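# Push or carry the carton out of the counter-shelf aisle

## Task

Get the carton completely outside the aisle that runs between the counter and the low shelf, disturbing nothing else if possible. Afterwards open the gripper and back the robot away. The robot must not tip over or be left leaning, or the task fails. The carton has to stay out of the aisle on its own; if it only stays there because the robot holds or props it, the task is not done.

## Robot and tools

Robot: a Hello Robot Stretch 3 with one arm. It has a two-wheeled base (0.33 m long, 0.34 m wide), a lift that raises the arm on a mast, and an arm that telescopes out to the robot's right side. The gripper cannot move forward by itself; drive the base for that. On-the-spot turns pivot about the midpoint of the drive wheels, 0.05 m behind the front edge. With the arm in and the wrist folded, the turning sweep has a radius of 0.28 m; an unfolded, level wrist reaches past it. Loose objects may occasionally get nudged by outside forces.

Frames: the base frame has its origin on the floor between the drive wheels, x forward, y left, z up. hand_pose is reported in this frame, at the point where the closed fingertips meet. The odometry frame is the base frame as it was at the start. Heading is positive to the left, between -3.142 and 3.142.

Tool execute_actions takes "actions", a list run in order; an empty list only reports state plus one image from each camera (head_camera, nav_camera, wrist_camera). Each action may hold "robot", "steps" (1 to 450 control steps at 30 per second, default 1) and "until". {"steps": n} alone waits. "robot" is one command, a list of up to 8 commands run one after another (items may be {"pause_s": s}, at most 15), or {"stop": true}, which brakes everything and clears the queue. A command may contain:
- "base": exactly one of {"translate_m": d}, a straight drive of d metres relative to where the base is when that command begins (positive forward, |d| at most 1), or {"rotate_rad": d}, a turn in place by d radians relative to the current heading (positive counter-clockwise, |d| at most 3.2). No sideways motion.
- "joints": absolute targets by name; unnamed joints keep their targets. lift_m 0 to 1.1 (arm height in metres); arm_m 0 to 0.52 (extension, metres); wrist_yaw_rad -1.345 to 4.42 (0 along the arm, positive toward the front, 3.0 folded over the base); wrist_pitch_rad -1.57 to 0.451 (negative tips fingers down); wrist_roll_rad -2.911 to 2.911; gripper_m -0.089 to 0.179 (wider when higher; the real fingertip gap is about 0.007 less when nearly closed, 0.025 less when wide, zero below 0.007); head_pan_rad -3.953 to 1.73 (positive left, -1.57 looks along the arm); head_tilt_rad -1.53 to 0.419 (negative down).
- "contact_limits": {"arm_m": effort percent 1 to 100}, the motor effort at which that arm motion halts; lower is softer.
Base and joint motions in one command start together. A new command overrides at once and discards the rest of an older queue. Any out-of-range or invalid value rejects the entire call.

"until" ends an action early once all its conditions hold. {"robot": {"status": "ended"}} waits until nothing is moving and no queue runs. Other fields take a comparison pair such as [">", 0.3] or a status word / ["!=","moving"]. {"any": {"status": "ended"}} fires when one motion or the queue finishes.

Speed: full base speed (0.30 m/s, 1.9 rad/s) only with lift_m under 0.30, arm_m under 0.03 and wrist_yaw_rad over 2.54; otherwise 0.10 m/s and 0.63 rad/s.

Gripping: command gripper_m smaller than the object's width to grip; to let go, open at least 0.02 beyond where the pads made contact. Readings and "done" do not confirm a grasp. Squeezing too hard triggers a stall guard that weakens the grip.

Wrist safety: fold or unfold the wrist only with lift_m 0.32 to 0.95, wrist_pitch_rad -0.4 and roll near 0; once folded the lift may go down to 0.25. If wrist_yaw_rad is below -0.4, keep pitch at -0.5 or lower.

Tipping: pushing against something rigid with the gripper above roughly 0.45 m can topple the robot before the contact stop acts; raising the contact limit makes that worse, and so does pushing again after a contact_stop. Driving while holding or pushing something immovable, or snagging furniture (especially reversing), can tip it. If base_tilt shows a lean, reverse the last move in small steps, free the gripper, and lower lift_m to about 0.2 if still tipped.

Results: base_status and joint_status report moving, done, off_target, contact_stop, time_out, stopped, not_commanded or torque_fault. base_status brackets show distance travelled by wheel count versus goal. joint_goals, measured_speeds, motor_effort (percent, positive toward higher values, peak in brackets, with fixed bias and noise), refusals, queue (idle/running/done/dropped/stopped) and queue_left appear too. lidar_m lists 12 distances in 30-degree sectors counter-clockwise from straight ahead (4th left, 7th behind, 10th right), in a plane 0.17 m up. wrist_depth_mm and head_depth_mm are 7x7 median depth grids. base_odometry counts wheel turns; turned_by_wheels and turned_by_imu give turning since the previous result; base_tilt gives forward/right lean in degrees. A robot.on_its_own line flags goals the robot changed, slack or switched-off joints, efforts outside rest range, and tilt of 3 degrees or more. After a contact_stop the joint goes slack until commanded again. Wrist servos overheated by long hard pushing shut off for 10 s (torque_fault) and refuse commands. Lines starting refused:, dropped: or replaced: explain rejected goals, abandoned queue items, or how a replaced motion ended.

zoom_image: {"camera": name, "region": [x0, y0, x1, y1]} in image pixels from the top-left, at most 504 by 504, giving a closer view of that camera's latest image.

finished_scene: {"scene": number} ends the scene irreversibly and reports success. Let every motion finish first, since anything still moving gets braked. Avoid drops, slams, hard impacts and very hard pushes. Faster completion is better.

Each tool is called after ">>>" as name(argument=value, ...) on one line, values as JSON.

## Session

>>> execute_actions(actions=[])

Scene clock: 0.00 s.
robot.base_odometry: x=+0.000 y=+0.000 heading=+0.000 (m, m, rad; robot's odometry frame)
robot.turned_by_wheels: +0.000 (rad since the last result)
robot.turned_by_imu: +0.000 (rad since the last result)
robot.base_tilt: forward=-1.4 right=-0.3 (deg)
robot.lidar_m: 0.76 1.25 0.96 0.97 1.33 1.73 1.50 2.13 2.08 0.94 0.73 0.66
robot.head_depth_mm: 1834 2736 2789 2794 2786 2564 2040 / 1821 2712 2955 2985 3018 2358 2066 / 1797 2680 3134 3148 3188 2590 1131 / 1780 2622 3236 3193 3091 2925 1142 / 1765 2539 2619 2594 2566 2486 1152 / 1751 2287 2315 2284 2257 2228 1164 / 1734 2047 2024 1994 2010 1943 1178
robot.base_status: not_commanded
robot.joint_positions: lift_m=+0.546 arm_m=+0.000 wrist_yaw_rad=+2.816 wrist_pitch_rad=-0.326 wrist_roll_rad=-0.003 gripper_m=+0.037 head_pan_rad=+0.004 head_tilt_rad=-0.013
robot.joint_goals: lift_m=+0.546 arm_m=+0.000 wrist_yaw_rad=+2.816 wrist_pitch_rad=-0.326 wrist_roll_rad=-0.003 gripper_m=+0.037 head_pan_rad=+0.004 head_tilt_rad=-0.013
robot.joint_status: lift_m=not_commanded arm_m=not_commanded wrist_yaw_rad=not_commanded wrist_pitch_rad=not_commanded wrist_roll_rad=not_commanded gripper_m=not_commanded head_pan_rad=not_commanded head_tilt_rad=not_commanded
robot.measured_speeds: translate_m=+0.000 rotate_rad=+0.000 lift_m=+0.000 arm_m=+0.000 wrist_yaw_rad=+0.000 wrist_pitch_rad=+0.000 wrist_roll_rad=+0.000 head_pan_rad=+0.000 head_tilt_rad=+0.000
robot: refusals=0 queue=idle queue_left=0
robot.motor_effort: left_wheel=+1 right_wheel=+0 lift_m=+21 arm_m=+0 wrist_yaw_rad=+0 wrist_pitch_rad=+7 wrist_roll_rad=+0 gripper_m=+0 head_pan_rad=+0 head_tilt_rad=+2 (%)
robot.hand_pose: x=+0.0540 y=+0.0772 z=+0.5794 quat_wxyz=(+0.227, +0.706, +0.001, +0.671) (m; robot's base frame)
robot.wrist_depth_mm: - - - - - - - / - - - - - - - / - - - - - - - / - - - - - - - / - - - - - - - / 861 871 - 853 - 866 859 / 760 - 743 759 752 751 739
pictures: head_camera (sideways: a quarter turn clockwise sets it upright), nav_camera (sideways: a quarter turn counterclockwise sets it upright), wrist_camera
Images, in order (width x height): head_camera 896x504, nav_camera 672x504, wrist_camera 644x364.

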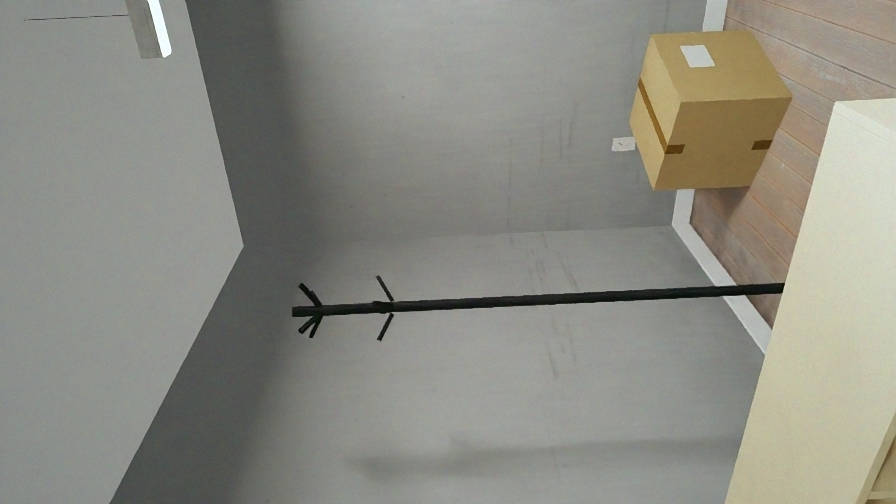

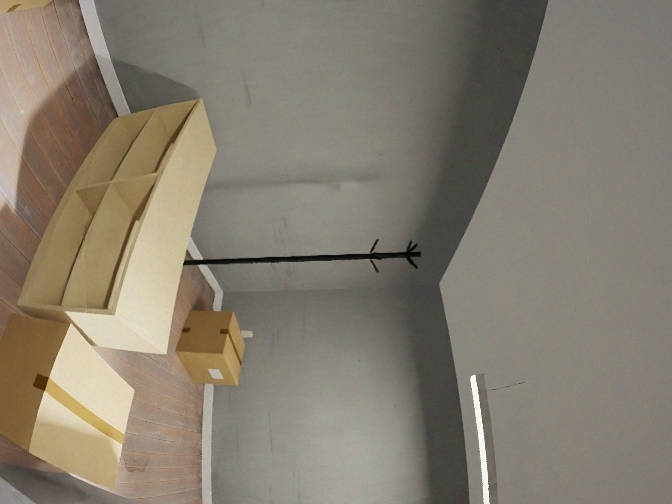

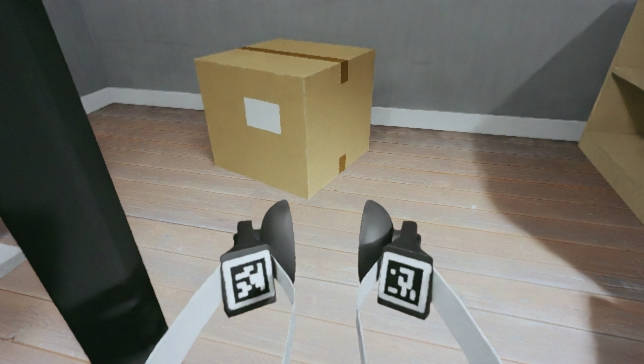

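>>> execute_actions(actions=[{"robot":{"joints":{"head_pan_rad":-0.5,"head_tilt_rad":-0.9,"lift_m":0.25,"wrist_yaw_rad":3.0,"wrist_pitch_rad":-0.4}},"steps":90,"until":{"robot":{"status":"ended"}}}])

Scene clock: 6.63 s.
robot.base_odometry: x=+0.000 y=+0.000 heading=+0.000 (m, m, rad; robot's odometry frame)
robot.turned_by_wheels: +0.000 (rad since the last result)
robot.turned_by_imu: -0.001 (rad since the last result)
robot.base_tilt: forward=-1.3 right=-0.3 (deg)
robot.lidar_m: 0.76 1.25 0.97 0.97 1.33 1.73 1.50 2.14 2.08 0.93 0.73 0.66
robot.head_depth_mm: 976 823 830 975 1317 1221 1087 / 2558 1244 1249 1256 1342 1224 1094 / 2592 2478 1953 1159 1345 1221 1083 / 2621 2484 1331 1109 1302 1230 1090 / 2621 2488 1336 1135 1330 1224 1088 / 2515 2409 1980 1164 1354 1229 1094 / 2283 2330 1115 1215 1384 1233 1089
robot.base_status: not_commanded
robot.joint_positions: lift_m=+0.255 arm_m=+0.000 wrist_yaw_rad=+2.999 wrist_pitch_rad=-0.415 wrist_roll_rad=-0.003 gripper_m=+0.037 head_pan_rad=-0.493 head_tilt_rad=-0.889
robot.joint_goals: lift_m=+0.250 arm_m=+0.000 wrist_yaw_rad=+3.000 wrist_pitch_rad=-0.400 wrist_roll_rad=-0.003 gripper_m=+0.037 head_pan_rad=-0.500 head_tilt_rad=-0.900
robot.joint_status: lift_m=moving arm_m=not_commanded wrist_yaw_rad=moving wrist_pitch_rad=moving wrist_roll_rad=not_commanded gripper_m=not_commanded head_pan_rad=done head_tilt_rad=done
robot.measured_speeds: translate_m=+0.000 rotate_rad=+0.000 lift_m=-0.048 arm_m=+0.000 wrist_yaw_rad=+0.000 wrist_pitch_rad=+0.000 wrist_roll_rad=+0.000 head_pan_rad=+0.000 head_tilt_rad=+0.000
robot: refusals=0 queue=running queue_left=0
robot.motor_effort: left_wheel=+0(1) right_wheel=-1(0) lift_m=+19(18) arm_m=+0(0) wrist_yaw_rad=+1(2) wrist_pitch_rad=+8(7) wrist_roll_rad=+1(0) gripper_m=+1(0) head_pan_rad=-3(35) head_tilt_rad=-4(31) (%)
robot.hand_pose: x=+0.0108 y=+0.0771 z=+0.2686 quat_wxyz=(+0.195, +0.699, +0.096, +0.681) (m; robot's base frame)
robot.wrist_depth_mm: - - - - - - - / - - - - - - - / 811 - 802 797 800 801 785 / 649 652 640 643 631 628 634 / 531 539 - 538 547 522 528 / 480 - - - - 454 459 / - - - - 403 399 401
pictures: head_camera (sideways: a quarter turn clockwise sets it upright), nav_camera (sideways: a quarter turn counterclockwise sets it upright), wrist_camera
Images, in order (width x height): head_camera 896x504, nav_camera 672x504, wrist_camera 644x364.

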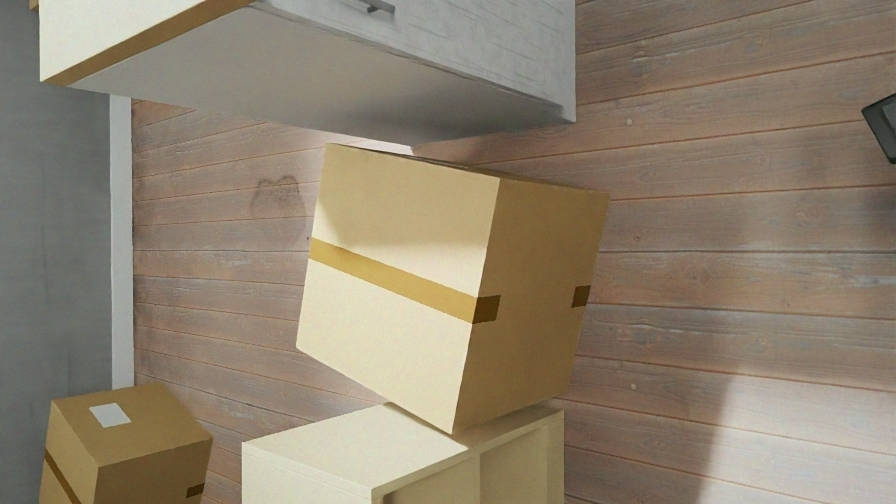

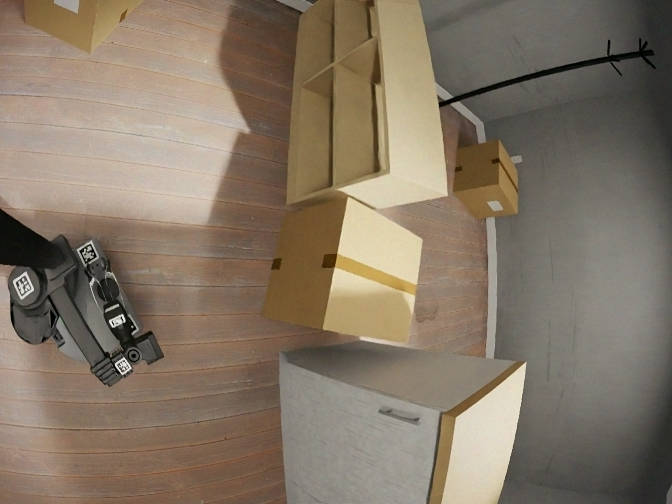

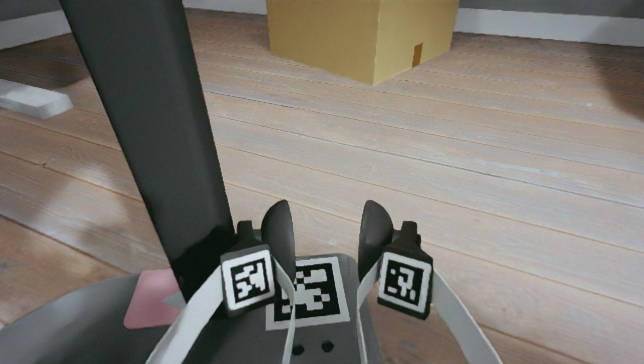

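>>> execute_actions(actions=[{"robot":[{"base":{"rotate_rad":-0.45},"joints":{"head_pan_rad":0,"head_tilt_rad":-1.1}},{"base":{"translate_m":0.45}}],"steps":300,"until":{"robot":{"status":"ended"}}}])

Scene clock: 16.03 s.
robot.base_odometry: x=+0.405 y=-0.196 heading=-0.450 (m, m, rad; robot's odometry frame)
robot.turned_by_wheels: -0.450 (rad since the last result)
robot.turned_by_imu: -0.454 (rad since the last result)
robot.base_tilt: forward=-1.4 right=-0.3 (deg)
robot.lidar_m: 0.24 0.29 0.99 1.62 1.27 1.74 2.18 1.91 2.17 0.65 0.40 0.23
robot.head_depth_mm: 2131 1826 1012 987 968 1140 1069 / 2125 1822 1603 973 1207 1169 1073 / 2150 1834 1598 957 864 1139 - / 2145 1840 1606 961 871 1156 - / 2147 1827 1573 958 889 1169 - / 2020 1839 1610 986 903 1171 1065 / 1855 1822 897 909 1062 1170 1073
robot.base_status: done (translate_m +0.4500 of +0.4500)
robot.joint_positions: lift_m=+0.250 arm_m=+0.000 wrist_yaw_rad=+2.999 wrist_pitch_rad=-0.415 wrist_roll_rad=-0.003 gripper_m=+0.037 head_pan_rad=-0.007 head_tilt_rad=-1.087
robot.joint_goals: lift_m=+0.250 arm_m=+0.000 wrist_yaw_rad=+3.000 wrist_pitch_rad=-0.400 wrist_roll_rad=-0.003 gripper_m=+0.037 head_pan_rad=+0.000 head_tilt_rad=-1.100
robot.joint_status: lift_m=done arm_m=not_commanded wrist_yaw_rad=done wrist_pitch_rad=done wrist_roll_rad=not_commanded gripper_m=not_commanded head_pan_rad=done head_tilt_rad=done
robot.measured_speeds: translate_m=+0.000 rotate_rad=+0.000 lift_m=+0.000 arm_m=+0.000 wrist_yaw_rad=+0.000 wrist_pitch_rad=+0.000 wrist_roll_rad=+0.000 head_pan_rad=+0.000 head_tilt_rad=+0.000
robot: refusals=0 queue=done queue_left=0
robot.motor_effort: left_wheel=+2(12) right_wheel=-2(5) lift_m=+19(19) arm_m=+0(0) wrist_yaw_rad=+1(0) wrist_pitch_rad=+7(8) wrist_roll_rad=+0(1) gripper_m=+0(1) head_pan_rad=+4(39) head_tilt_rad=-4(14) (%)
robot.hand_pose: x=+0.0106 y=+0.0771 z=+0.2634 quat_wxyz=(+0.195, +0.699, +0.097, +0.681) (m; robot's base frame)
robot.wrist_depth_mm: 880 - - - - 901 920 / 947 - - - 991 811 400 / 791 - 779 793 771 651 423 / 641 645 635 628 632 580 388 / 531 535 - 539 537 513 378 / 475 - - - - 451 369 / - - - - 391 395 356
pictures: head_camera (sideways: a quarter turn clockwise sets it upright), nav_camera (sideways: a quarter turn counterclockwise sets it upright), wrist_camera
Images, in order (width x height): head_camera 896x504, nav_camera 672x504, wrist_camera 644x364.

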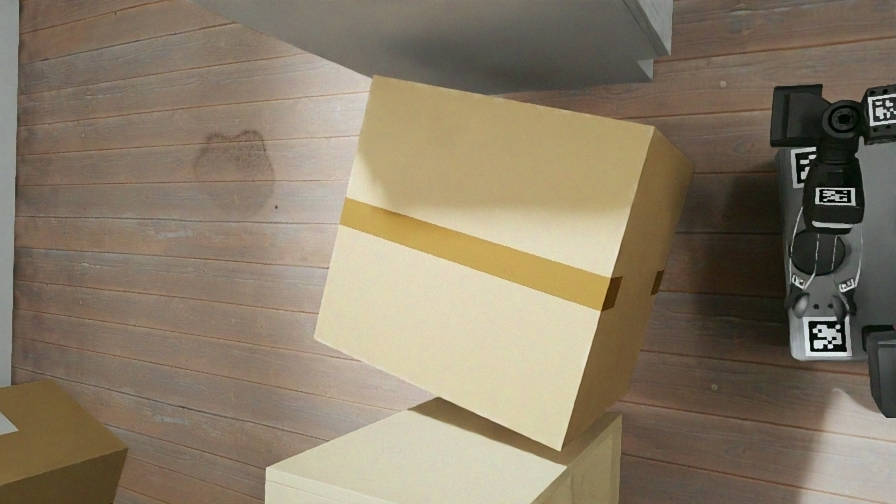

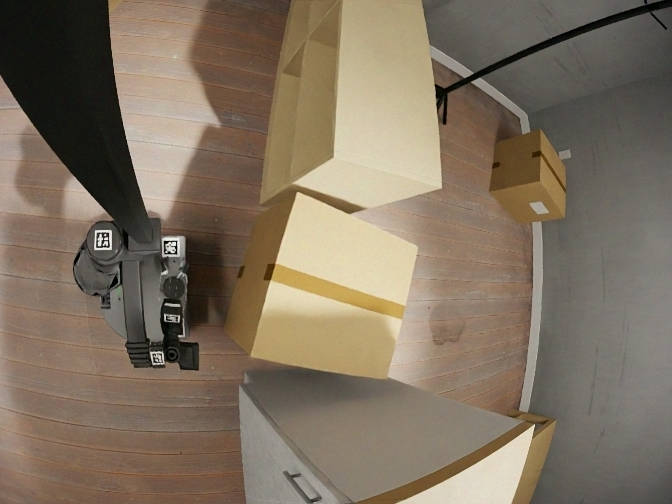

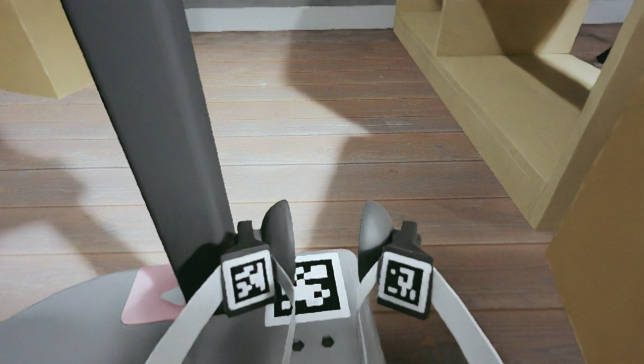

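>>> execute_actions(actions=[{"robot":[{"base":{"rotate_rad":0.12},"joints":{"lift_m":0.6}},{"base":{"translate_m":0.3}}],"steps":400,"until":{"robot":{"status":"ended"}}}])

Scene clock: 26.70 s.
robot.base_odometry: x=+0.689 y=-0.293 heading=-0.329 (m, m, rad; robot's odometry frame)
robot.turned_by_wheels: +0.121 (rad since the last result)
robot.turned_by_imu: -0.354 (rad since the last result)
robot.base_tilt: forward=-1.4 right=-0.3 (deg)
robot.lidar_m: - - 0.15 0.19 1.49 1.25 1.94 2.11 2.47 2.17 0.15 -
robot.head_depth_mm: 615 581 642 714 807 1006 - / 1896 718 809 927 1067 1123 1099 / 2122 1819 1598 1048 863 784 - / 2136 1825 1609 958 862 784 - / 2138 1823 1602 957 860 782 - / 2088 1828 1608 1432 863 786 1063 / 2039 1824 1608 1431 899 795 1051
robot.base_status: off_target (translate_m +0.2996 of +0.3000)
robot.joint_positions: lift_m=+0.600 arm_m=+0.000 wrist_yaw_rad=+2.999 wrist_pitch_rad=-0.415 wrist_roll_rad=-0.003 gripper_m=+0.037 head_pan_rad=-0.007 head_tilt_rad=-1.088
robot.joint_goals: lift_m=+0.600 arm_m=+0.000 wrist_yaw_rad=+3.000 wrist_pitch_rad=-0.400 wrist_roll_rad=-0.003 gripper_m=+0.037 head_pan_rad=+0.000 head_tilt_rad=-1.100
robot.joint_status: lift_m=done arm_m=not_commanded wrist_yaw_rad=done wrist_pitch_rad=done wrist_roll_rad=not_commanded gripper_m=not_commanded head_pan_rad=done head_tilt_rad=done
robot.measured_speeds: translate_m=+0.000 rotate_rad=+0.000 lift_m=+0.000 arm_m=+0.000 wrist_yaw_rad=+0.000 wrist_pitch_rad=+0.000 wrist_roll_rad=+0.000 head_pan_rad=+0.000 head_tilt_rad=+0.000
robot: refusals=0 queue=done queue_left=0
robot.on_its_own: left_wheel is at rest, and its effort (+65) is outside its rest range (-18 to +18); right_wheel is at rest, and its effort (+28) is outside its rest range (-18 to +18)
robot.motor_effort: left_wheel=+65(70) right_wheel=+28(39) lift_m=+22(23) arm_m=+0(0) wrist_yaw_rad=+0(0) wrist_pitch_rad=+8(8) wrist_roll_rad=+1(0) gripper_m=+0(1) head_pan_rad=+4(4) head_tilt_rad=-3(5) (%)
robot.hand_pose: x=+0.0106 y=+0.0771 z=+0.6131 quat_wxyz=(+0.195, +0.699, +0.097, +0.681) (m; robot's base frame)
robot.wrist_depth_mm: - - - 517 500 489 - / - - - 418 413 465 - / - - - 731 455 520 - / - - - 608 512 603 - / - - - 565 436 427 422 / 875 877 - 767 - 364 364 / 753 754 747 723 322 322 321
pictures: head_camera (sideways: a quarter turn clockwise sets it upright), nav_camera (sideways: a quarter turn counterclockwise sets it upright), wrist_camera
Images, in order (width x height): head_camera 896x504, nav_camera 672x504, wrist_camera 644x364.

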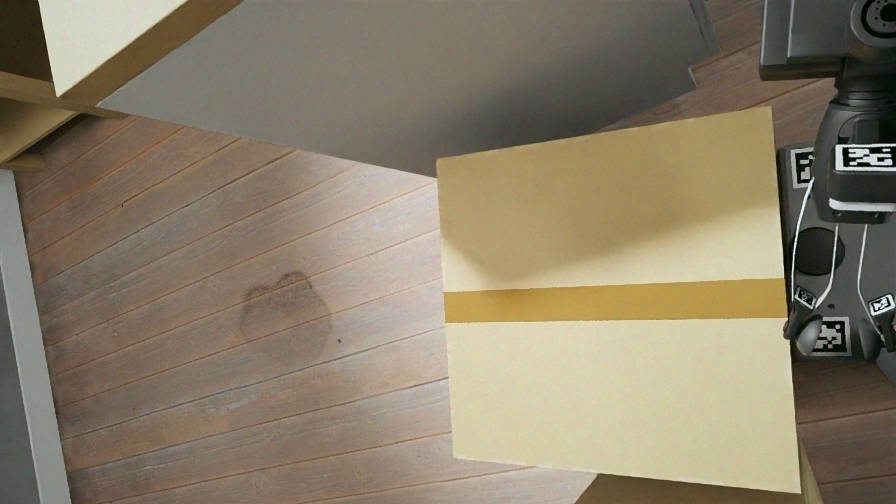

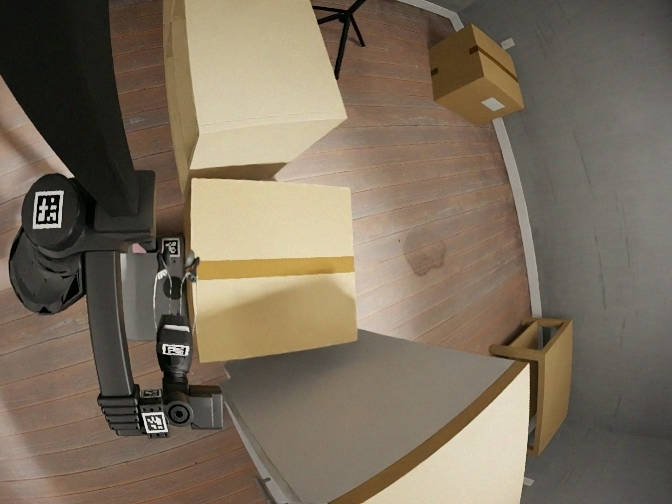

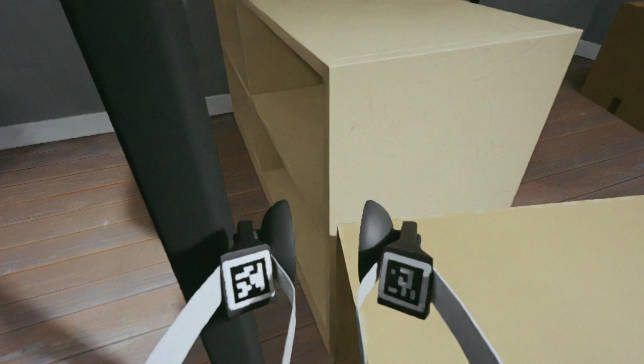

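>>> execute_actions(actions=[{"robot":[{"base":{"rotate_rad":0.45}}],"steps":100,"until":{"robot":{"status":"ended"}}}])

Scene clock: 33.47 s.
robot.base_odometry: x=+0.689 y=-0.293 heading=+0.120 (m, m, rad; robot's odometry frame)
robot.turned_by_wheels: +0.449 (rad since the last result)
robot.turned_by_imu: +0.229 (rad since the last result)
robot.base_tilt: forward=-1.3 right=-0.3 (deg)
robot.lidar_m: - 0.15 0.16 0.92 1.24 1.22 1.90 2.08 2.27 0.18 0.15 -
robot.head_depth_mm: 2132 1834 892 920 955 1038 - / 2138 1819 1600 1107 876 804 1087 / 2127 1822 1596 956 862 785 - / 2120 1828 1604 955 859 796 - / 2110 1824 1597 961 863 806 - / 2092 1825 1598 1402 861 805 1068 / 1990 1827 1610 1407 940 914 1072
robot.base_status: off_target (rotate_rad +0.4490 of +0.4500)
robot.joint_positions: lift_m=+0.600 arm_m=+0.000 wrist_yaw_rad=+2.999 wrist_pitch_rad=-0.415 wrist_roll_rad=-0.003 gripper_m=+0.037 head_pan_rad=-0.007 head_tilt_rad=-1.088
robot.joint_goals: lift_m=+0.600 arm_m=+0.000 wrist_yaw_rad=+3.000 wrist_pitch_rad=-0.400 wrist_roll_rad=-0.003 gripper_m=+0.037 head_pan_rad=+0.000 head_tilt_rad=-1.100
robot.joint_status: lift_m=done arm_m=not_commanded wrist_yaw_rad=done wrist_pitch_rad=done wrist_roll_rad=not_commanded gripper_m=not_commanded head_pan_rad=done head_tilt_rad=done
robot.measured_speeds: translate_m=+0.000 rotate_rad=+0.000 lift_m=+0.000 arm_m=+0.000 wrist_yaw_rad=+0.000 wrist_pitch_rad=+0.000 wrist_roll_rad=+0.000 head_pan_rad=+0.000 head_tilt_rad=+0.000
robot: refusals=0 queue=done queue_left=0
robot.on_its_own: right_wheel is at rest, and its effort (+30) is outside its rest range (-18 to +18)
robot.motor_effort: left_wheel=-1(64) right_wheel=+30(32) lift_m=+22(22) arm_m=+1(0) wrist_yaw_rad=+0(0) wrist_pitch_rad=+8(8) wrist_roll_rad=+0(0) gripper_m=+1(0) head_pan_rad=+5(4) head_tilt_rad=-5(4) (%)
robot.hand_pose: x=+0.0106 y=+0.0771 z=+0.6131 quat_wxyz=(+0.195, +0.699, +0.097, +0.681) (m; robot's base frame)
robot.wrist_depth_mm: - - - - 542 491 475 / - - - - 918 378 391 / - - - - 728 416 432 / - - - - 464 465 482 / - - - - 475 492 531 / 871 845 - 853 - 366 367 / 753 758 751 739 417 321 320
pictures: head_camera (sideways: a quarter turn clockwise sets it upright), nav_camera (sideways: a quarter turn counterclockwise sets it upright), wrist_camera
Images, in order (width x height): head_camera 896x504, nav_camera 672x504, wrist_camera 644x364.

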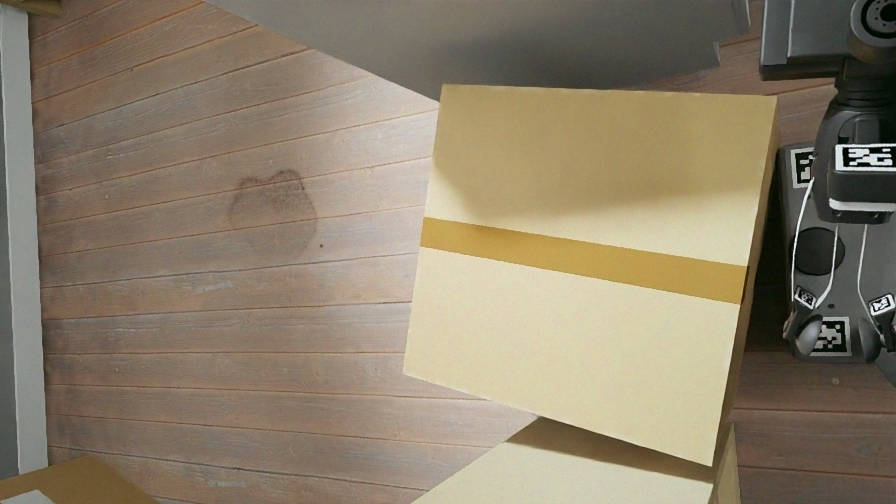

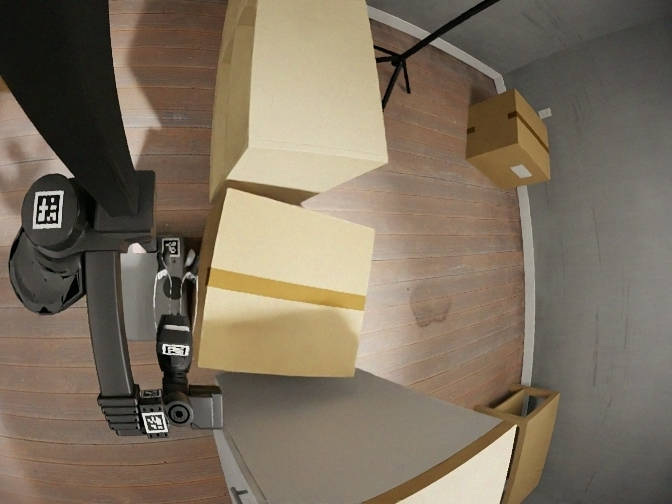

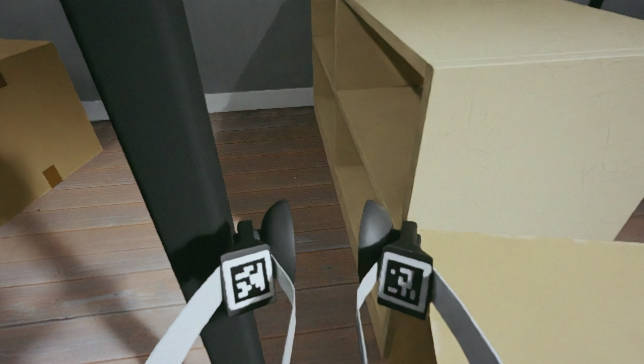

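>>> execute_actions(actions=[{"robot":[{"base":{"translate_m":-0.35}},{"base":{"rotate_rad":-0.6}},{"base":{"translate_m":0.2}},{"base":{"rotate_rad":0.4}},{"base":{"translate_m":0.2}}],"steps":450,"until":{"robot":{"status":"ended"}}}])

Scene clock: 56.33 s.
robot.base_odometry: x=+0.718 y=-0.443 heading=-0.079 (m, m, rad; robot's odometry frame)
robot.turned_by_wheels: -0.198 (rad since the last result)
robot.turned_by_imu: -0.211 (rad since the last result)
robot.base_tilt: forward=-1.4 right=-0.3 (deg)
robot.lidar_m: - - 0.15 0.19 1.49 1.34 1.94 2.03 2.27 2.02 0.22 0.24
robot.head_depth_mm: 614 527 461 427 464 968 - / 614 526 488 543 633 830 1103 / 614 561 651 784 992 1152 - / 2140 1800 1545 1122 887 794 - / 2131 1831 1597 957 864 783 - / 2092 1832 1605 1428 860 785 1057 / 2065 1821 1591 1423 861 783 1051
robot.base_status: off_target (translate_m +0.1997 of +0.2000)
robot.joint_positions: lift_m=+0.600 arm_m=+0.000 wrist_yaw_rad=+2.999 wrist_pitch_rad=-0.415 wrist_roll_rad=-0.003 gripper_m=+0.037 head_pan_rad=-0.006 head_tilt_rad=-1.088
robot.joint_goals: lift_m=+0.600 arm_m=+0.000 wrist_yaw_rad=+3.000 wrist_pitch_rad=-0.400 wrist_roll_rad=-0.003 gripper_m=+0.037 head_pan_rad=+0.000 head_tilt_rad=-1.100
robot.joint_status: lift_m=done arm_m=not_commanded wrist_yaw_rad=done wrist_pitch_rad=done wrist_roll_rad=not_commanded gripper_m=not_commanded head_pan_rad=done head_tilt_rad=done
robot.measured_speeds: translate_m=+0.000 rotate_rad=+0.000 lift_m=+0.000 arm_m=+0.000 wrist_yaw_rad=+0.000 wrist_pitch_rad=+0.000 wrist_roll_rad=+0.000 head_pan_rad=+0.000 head_tilt_rad=+0.000
robot: refusals=0 queue=done queue_left=0
robot.on_its_own: left_wheel is at rest, and its effort (+55) is outside its rest range (-18 to +18)
robot.motor_effort: left_wheel=+55(58) right_wheel=+14(30) lift_m=+22(22) arm_m=+0(0) wrist_yaw_rad=+1(1) wrist_pitch_rad=+8(8) wrist_roll_rad=+0(0) gripper_m=-1(0) head_pan_rad=+4(4) head_tilt_rad=-4(4) (%)
robot.hand_pose: x=+0.0106 y=+0.0771 z=+0.6131 quat_wxyz=(+0.195, +0.699, +0.097, +0.681) (m; robot's base frame)
robot.wrist_depth_mm: - - - 573 542 606 - / - - - 556 579 - - / - - - 609 649 - - / - - - 640 508 507 501 / - - - 702 440 425 422 / 859 861 - 805 - 364 365 / 784 754 737 741 318 319 322
pictures: head_camera (sideways: a quarter turn clockwise sets it upright), nav_camera (sideways: a quarter turn counterclockwise sets it upright), wrist_camera
Images, in order (width x height): head_camera 896x504, nav_camera 672x504, wrist_camera 644x364.

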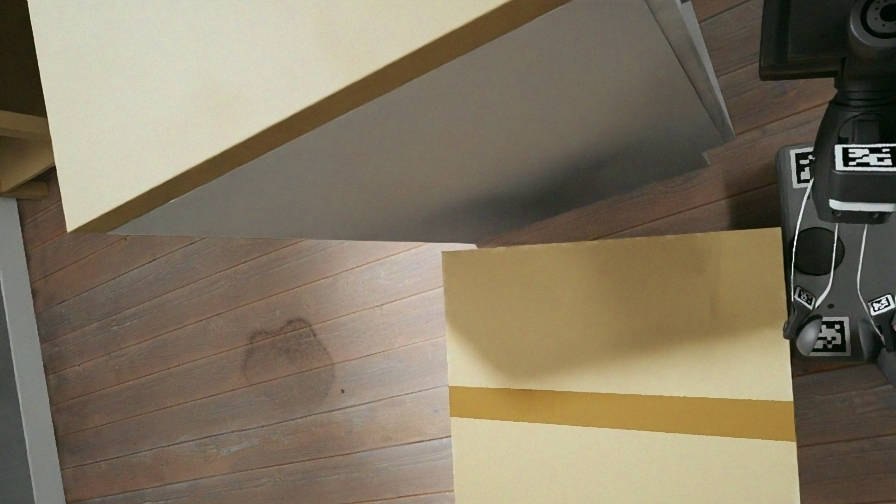

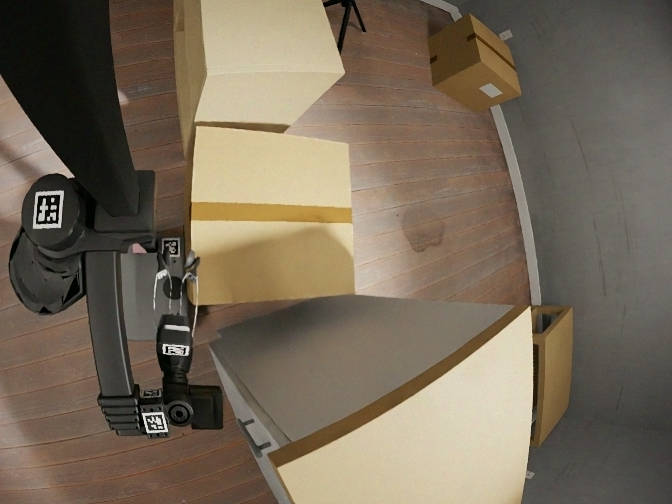

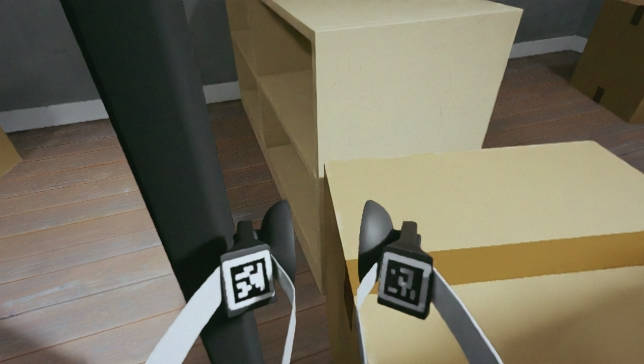

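Centred on the corner now; push and turn left.

>>> execute_actions(actions=[{"robot":[{"base":{"translate_m":0.09}}],"steps":100,"until":{"robot":{"status":"ended"}}}])

Scene clock: 60.07 s.
robot.base_odometry: x=+0.807 y=-0.450 heading=-0.078 (m, m, rad; robot's odometry frame)
robot.turned_by_wheels: +0.000 (rad since the last result)
robot.turned_by_imu: +0.065 (rad since the last result)
robot.base_tilt: forward=-1.4 right=-0.3 (deg)
robot.lidar_m: - - 0.15 0.19 1.48 1.38 1.99 2.06 2.16 0.19 0.19 0.24
robot.head_depth_mm: 1877 527 461 423 448 496 - / 1742 527 488 547 621 720 1103 / 2101 608 700 827 1010 1148 - / 2125 1833 1591 1381 888 796 - / 2092 1836 1604 957 861 784 - / 2082 1828 1604 1434 860 786 1061 / 2053 1836 1610 1424 862 785 1047
robot.base_status: off_target (translate_m +0.0897 of +0.0900)
robot.joint_positions: lift_m=+0.600 arm_m=+0.000 wrist_yaw_rad=+2.990 wrist_pitch_rad=-0.416 wrist_roll_rad=-0.003 gripper_m=+0.037 head_pan_rad=-0.006 head_tilt_rad=-1.088
robot.joint_goals: lift_m=+0.600 arm_m=+0.000 wrist_yaw_rad=+3.000 wrist_pitch_rad=-0.400 wrist_roll_rad=-0.003 gripper_m=+0.037 head_pan_rad=+0.000 head_tilt_rad=-1.100
robot.joint_status: lift_m=done arm_m=not_commanded wrist_yaw_rad=done wrist_pitch_rad=done wrist_roll_rad=not_commanded gripper_m=not_commanded head_pan_rad=done head_tilt_rad=done
robot.measured_speeds: translate_m=+0.000 rotate_rad=+0.000 lift_m=+0.000 arm_m=+0.000 wrist_yaw_rad=+0.000 wrist_pitch_rad=+0.000 wrist_roll_rad=+0.000 head_pan_rad=+0.000 head_tilt_rad=+0.000
robot: refusals=0 queue=done queue_left=0
robot.on_its_own: left_wheel is at rest, and its effort (+60) is outside its rest range (-18 to +18)
robot.motor_effort: left_wheel=+60(68) right_wheel=+13(21) lift_m=+22(22) arm_m=+1(0) wrist_yaw_rad=+8(10) wrist_pitch_rad=+8(7) wrist_roll_rad=+0(0) gripper_m=+0(0) head_pan_rad=+4(3) head_tilt_rad=-4(3) (%)
robot.hand_pose: x=+0.0126 y=+0.0768 z=+0.6132 quat_wxyz=(+0.198, +0.700, +0.094, +0.680) (m; robot's base frame)
robot.wrist_depth_mm: - - - 558 548 600 - / - - - 547 577 - - / - - - 606 633 - - / - - - 555 517 506 503 / - - - 620 438 422 425 / 871 852 - 811 - 364 364 / 758 758 742 737 321 320 319
pictures: head_camera (sideways: a quarter turn clockwise sets it upright), nav_camera (sideways: a quarter turn counterclockwise sets it upright), wrist_camera
Images, in order (width x height): head_camera 896x504, nav_camera 672x504, wrist_camera 644x364.

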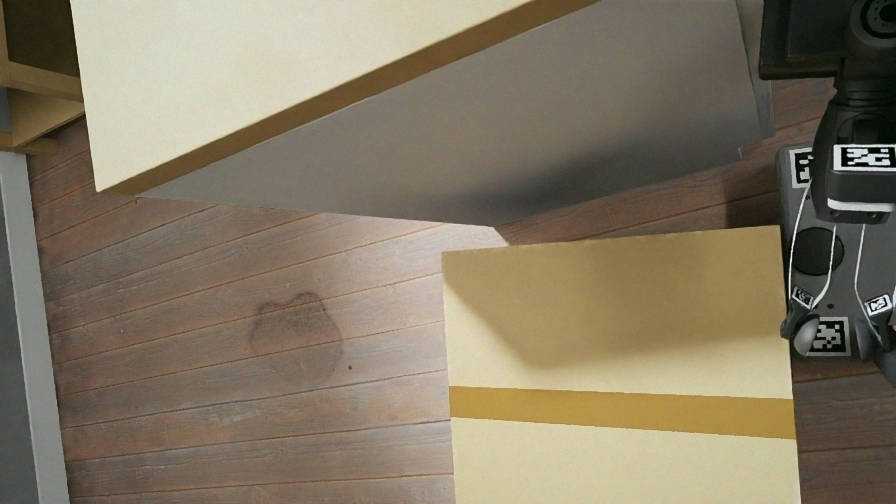

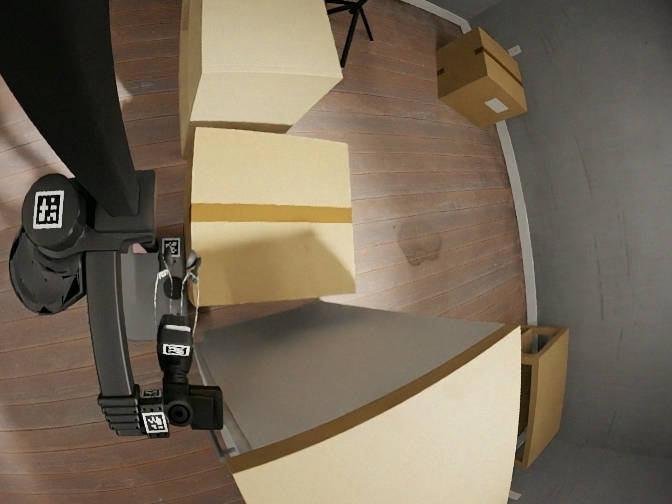

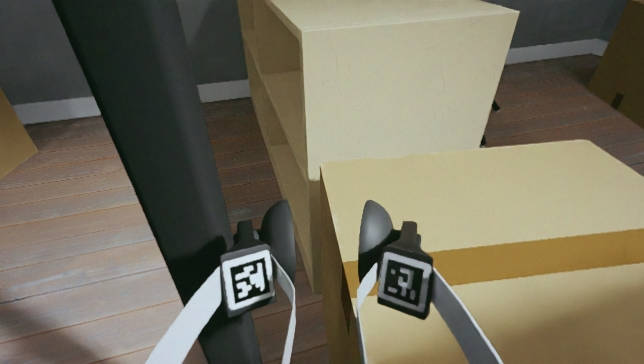

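>>> execute_actions(actions=[{"robot":[{"base":{"translate_m":-0.33}},{"base":{"rotate_rad":0.55}},{"base":{"translate_m":0.25}},{"base":{"rotate_rad":-0.52}},{"base":{"translate_m":0.3}}],"steps":450,"until":{"robot":{"status":"ended"}}},{"steps":200,"until":{"robot":{"status":"ended"}}}])

Scene clock: 79.43 s.
robot.base_odometry: x=+1.001 y=-0.325 heading=-0.049 (m, m, rad; robot's odometry frame)
robot.turned_by_wheels: +0.030 (rad since the last result)
robot.turned_by_imu: +0.002 (rad since the last result)
robot.base_tilt: forward=-1.3 right=-0.4 (deg)
robot.lidar_m: - - 0.15 0.19 1.45 1.30 1.98 2.12 2.32 0.32 0.15 -
robot.head_depth_mm: 1834 604 650 710 775 855 - / 2072 1820 878 948 1057 1114 1097 / 2140 1830 1596 1218 863 785 - / 2112 1834 1604 959 863 783 - / 2073 1820 1603 961 862 783 - / 2066 1837 1607 1430 864 785 1058 / 2037 1832 1613 1420 884 795 1050
robot.base_status: off_target (translate_m +0.2996 of +0.3000)
robot.joint_positions: lift_m=+0.600 arm_m=+0.000 wrist_yaw_rad=+2.999 wrist_pitch_rad=-0.416 wrist_roll_rad=-0.003 gripper_m=+0.037 head_pan_rad=-0.006 head_tilt_rad=-1.088
robot.joint_goals: lift_m=+0.600 arm_m=+0.000 wrist_yaw_rad=+3.000 wrist_pitch_rad=-0.400 wrist_roll_rad=-0.003 gripper_m=+0.037 head_pan_rad=+0.000 head_tilt_rad=-1.100
robot.joint_status: lift_m=done arm_m=not_commanded wrist_yaw_rad=done wrist_pitch_rad=done wrist_roll_rad=not_commanded gripper_m=not_commanded head_pan_rad=done head_tilt_rad=done
robot.measured_speeds: translate_m=+0.000 rotate_rad=+0.000 lift_m=+0.000 arm_m=+0.000 wrist_yaw_rad=+0.000 wrist_pitch_rad=+0.000 wrist_roll_rad=+0.000 head_pan_rad=+0.000 head_tilt_rad=+0.000
robot: refusals=0 queue=done queue_left=0
robot.on_its_own: left_wheel is at rest, and its effort (+64) is outside its rest range (-18 to +18); right_wheel is at rest, and its effort (+27) is outside its rest range (-18 to +18)
robot.motor_effort: left_wheel=+64(80) right_wheel=+27(38) lift_m=+22(22) arm_m=+0(1) wrist_yaw_rad=+1(9) wrist_pitch_rad=+8(8) wrist_roll_rad=+0(0) gripper_m=+0(0) head_pan_rad=+4(3) head_tilt_rad=-4(3) (%)
robot.hand_pose: x=+0.0107 y=+0.0770 z=+0.6131 quat_wxyz=(+0.195, +0.699, +0.097, +0.681) (m; robot's base frame)
robot.wrist_depth_mm: - - - 508 495 490 - / - - - 411 422 461 - / - - - 455 468 519 - / - - - 507 523 577 - / - - - 559 439 426 419 / 878 853 - 615 - 366 364 / 755 756 744 714 320 320 316
pictures: head_camera (sideways: a quarter turn clockwise sets it upright), nav_camera (sideways: a quarter turn counterclockwise sets it upright), wrist_camera
Images, in order (width x height): head_camera 896x504, nav_camera 672x504, wrist_camera 644x364.

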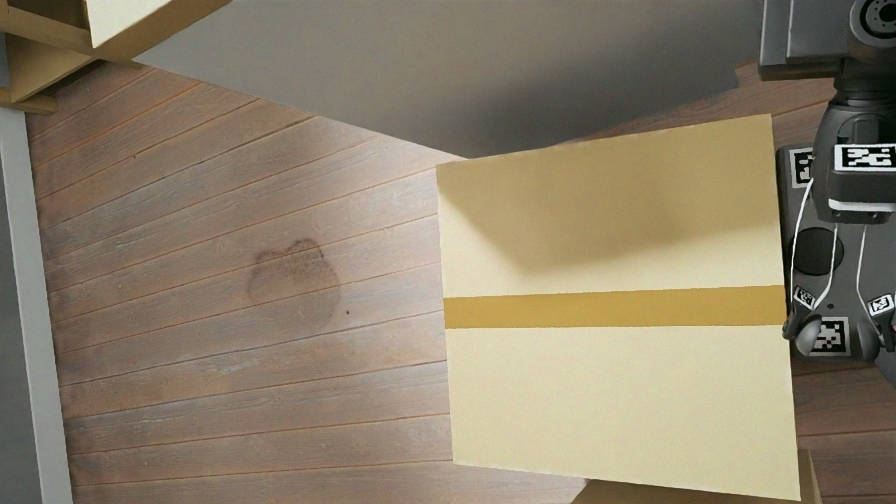

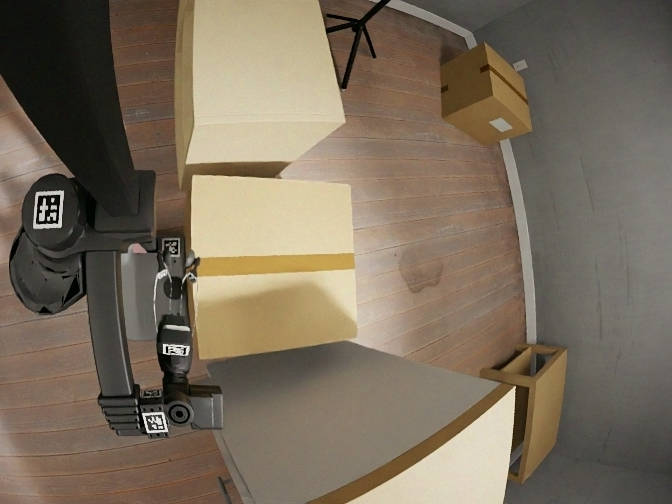

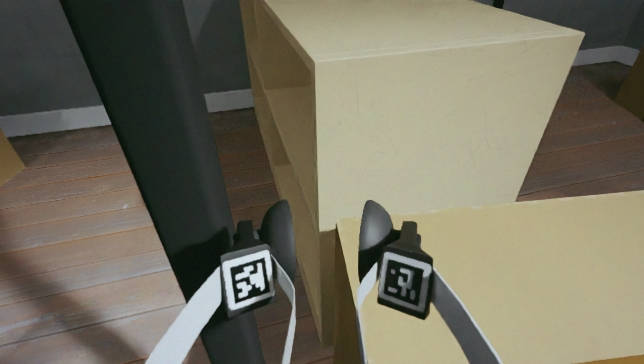

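>>> execute_actions(actions=[{"robot":[{"base":{"translate_m":-0.1}},{"base":{"rotate_rad":0.2}},{"base":{"translate_m":-0.4}},{"base":{"rotate_rad":1.57},"joints":{"head_pan_rad":-1.57,"head_tilt_rad":-1.0}},{"joints":{"wrist_yaw_rad":0,"gripper_m":0.0,"lift_m":0.45}},{"joints":{"wrist_pitch_rad":0,"lift_m":0.2}}],"steps":450,"until":{"robot":{"status":"ended"}}},{"steps":300,"until":{"robot":{"status":"ended"}}}])

Scene clock: 105.60 s.
robot.base_odometry: x=+0.505 y=-0.380 heading=+1.720 (m, m, rad; robot's odometry frame)
robot.turned_by_wheels: +1.769 (rad since the last result)
robot.turned_by_imu: +1.789 (rad since the last result)
robot.base_tilt: forward=-1.3 right=-0.3 (deg)
robot.lidar_m: 1.21 0.99 1.49 1.92 2.01 2.17 1.64 0.67 0.54 0.54 0.60 1.11
robot.head_depth_mm: 931 934 935 934 1264 1184 1077 / 2416 2059 1268 1278 1303 1188 - / 2422 2077 1168 1015 1260 1204 - / 2427 2052 1171 1029 1270 1187 - / 2423 2074 1171 1033 1289 1193 1079 / 2306 2054 1704 1075 1299 1189 1074 / 2002 2054 962 1062 1306 1191 1076
robot.base_status: done (rotate_rad +1.5699 of +1.5700)
robot.joint_positions: lift_m=+0.200 arm_m=+0.000 wrist_yaw_rad=+0.001 wrist_pitch_rad=-0.021 wrist_roll_rad=-0.003 gripper_m=+0.000 head_pan_rad=-1.563 head_tilt_rad=-1.001
robot.joint_goals: lift_m=+0.200 arm_m=+0.000 wrist_yaw_rad=+0.000 wrist_pitch_rad=+0.000 wrist_roll_rad=-0.003 gripper_m=+0.000 head_pan_rad=-1.570 head_tilt_rad=-1.000
robot.joint_status: lift_m=done arm_m=not_commanded wrist_yaw_rad=done wrist_pitch_rad=done wrist_roll_rad=not_commanded gripper_m=done head_pan_rad=done head_tilt_rad=done
robot.measured_speeds: translate_m=+0.000 rotate_rad=+0.000 lift_m=+0.000 arm_m=+0.000 wrist_yaw_rad=+0.000 wrist_pitch_rad=+0.000 wrist_roll_rad=+0.000 head_pan_rad=+0.000 head_tilt_rad=+0.000
robot: refusals=0 queue=done queue_left=0
robot.motor_effort: left_wheel=-2(65) right_wheel=+1(26) lift_m=+18(22) arm_m=+0(0) wrist_yaw_rad=-1(0) wrist_pitch_rad=+11(12) wrist_roll_rad=+0(1) gripper_m=-1(85) head_pan_rad=-5(52) head_tilt_rad=+1(8) (%)
robot.hand_pose: x=-0.0211 y=-0.4011 z=+0.3093 quat_wxyz=(+0.709, +0.008, -0.706, -0.007) (m; robot's base frame)
robot.wrist_depth_mm: 403 542 - - - 555 394 / 349 323 304 287 270 258 388 / 374 339 316 297 282 265 410 / 386 352 328 307 290 275 410 / 409 369 344 - 301 286 429 / 429 384 362 - 311 295 426 / 431 405 370 350 328 308 429
pictures: head_camera (sideways: a quarter turn clockwise sets it upright), nav_camera (sideways: a quarter turn counterclockwise sets it upright), wrist_camera
Images, in order (width x height): head_camera 896x504, nav_camera 672x504, wrist_camera 644x364.

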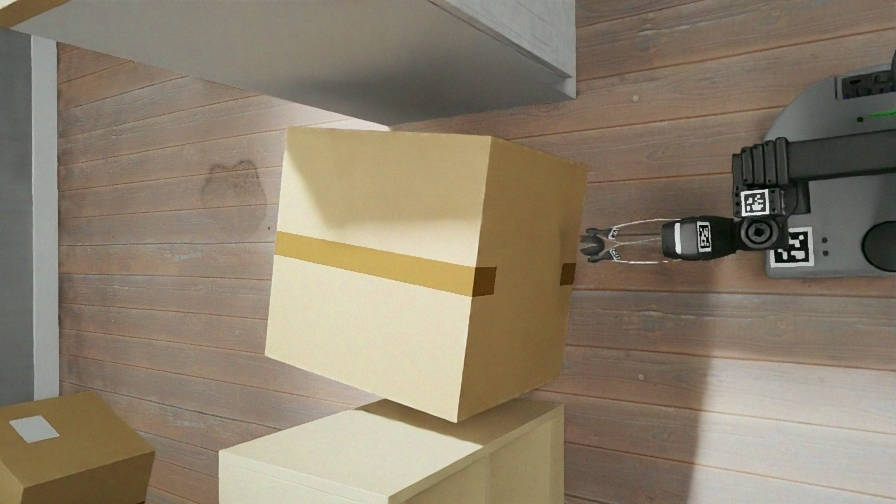

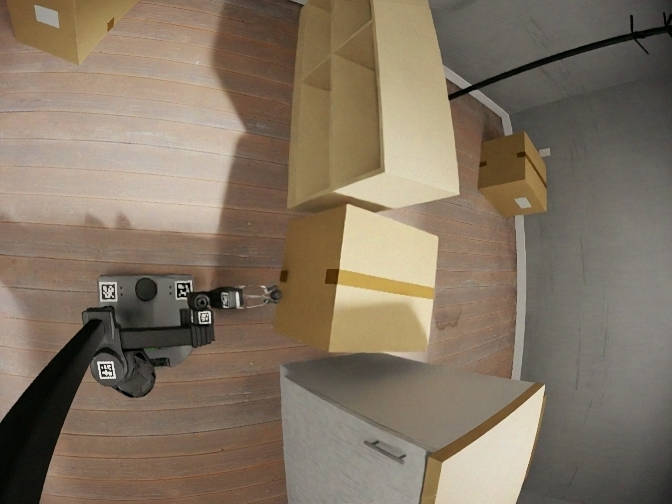

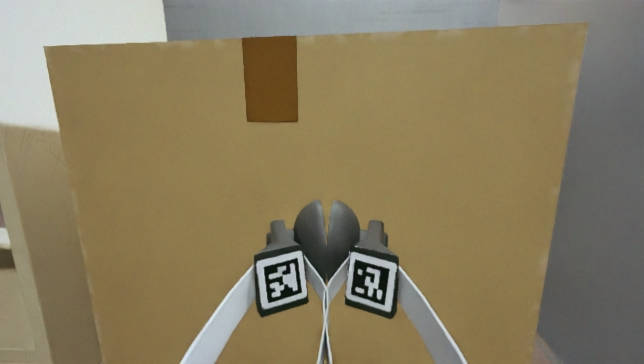

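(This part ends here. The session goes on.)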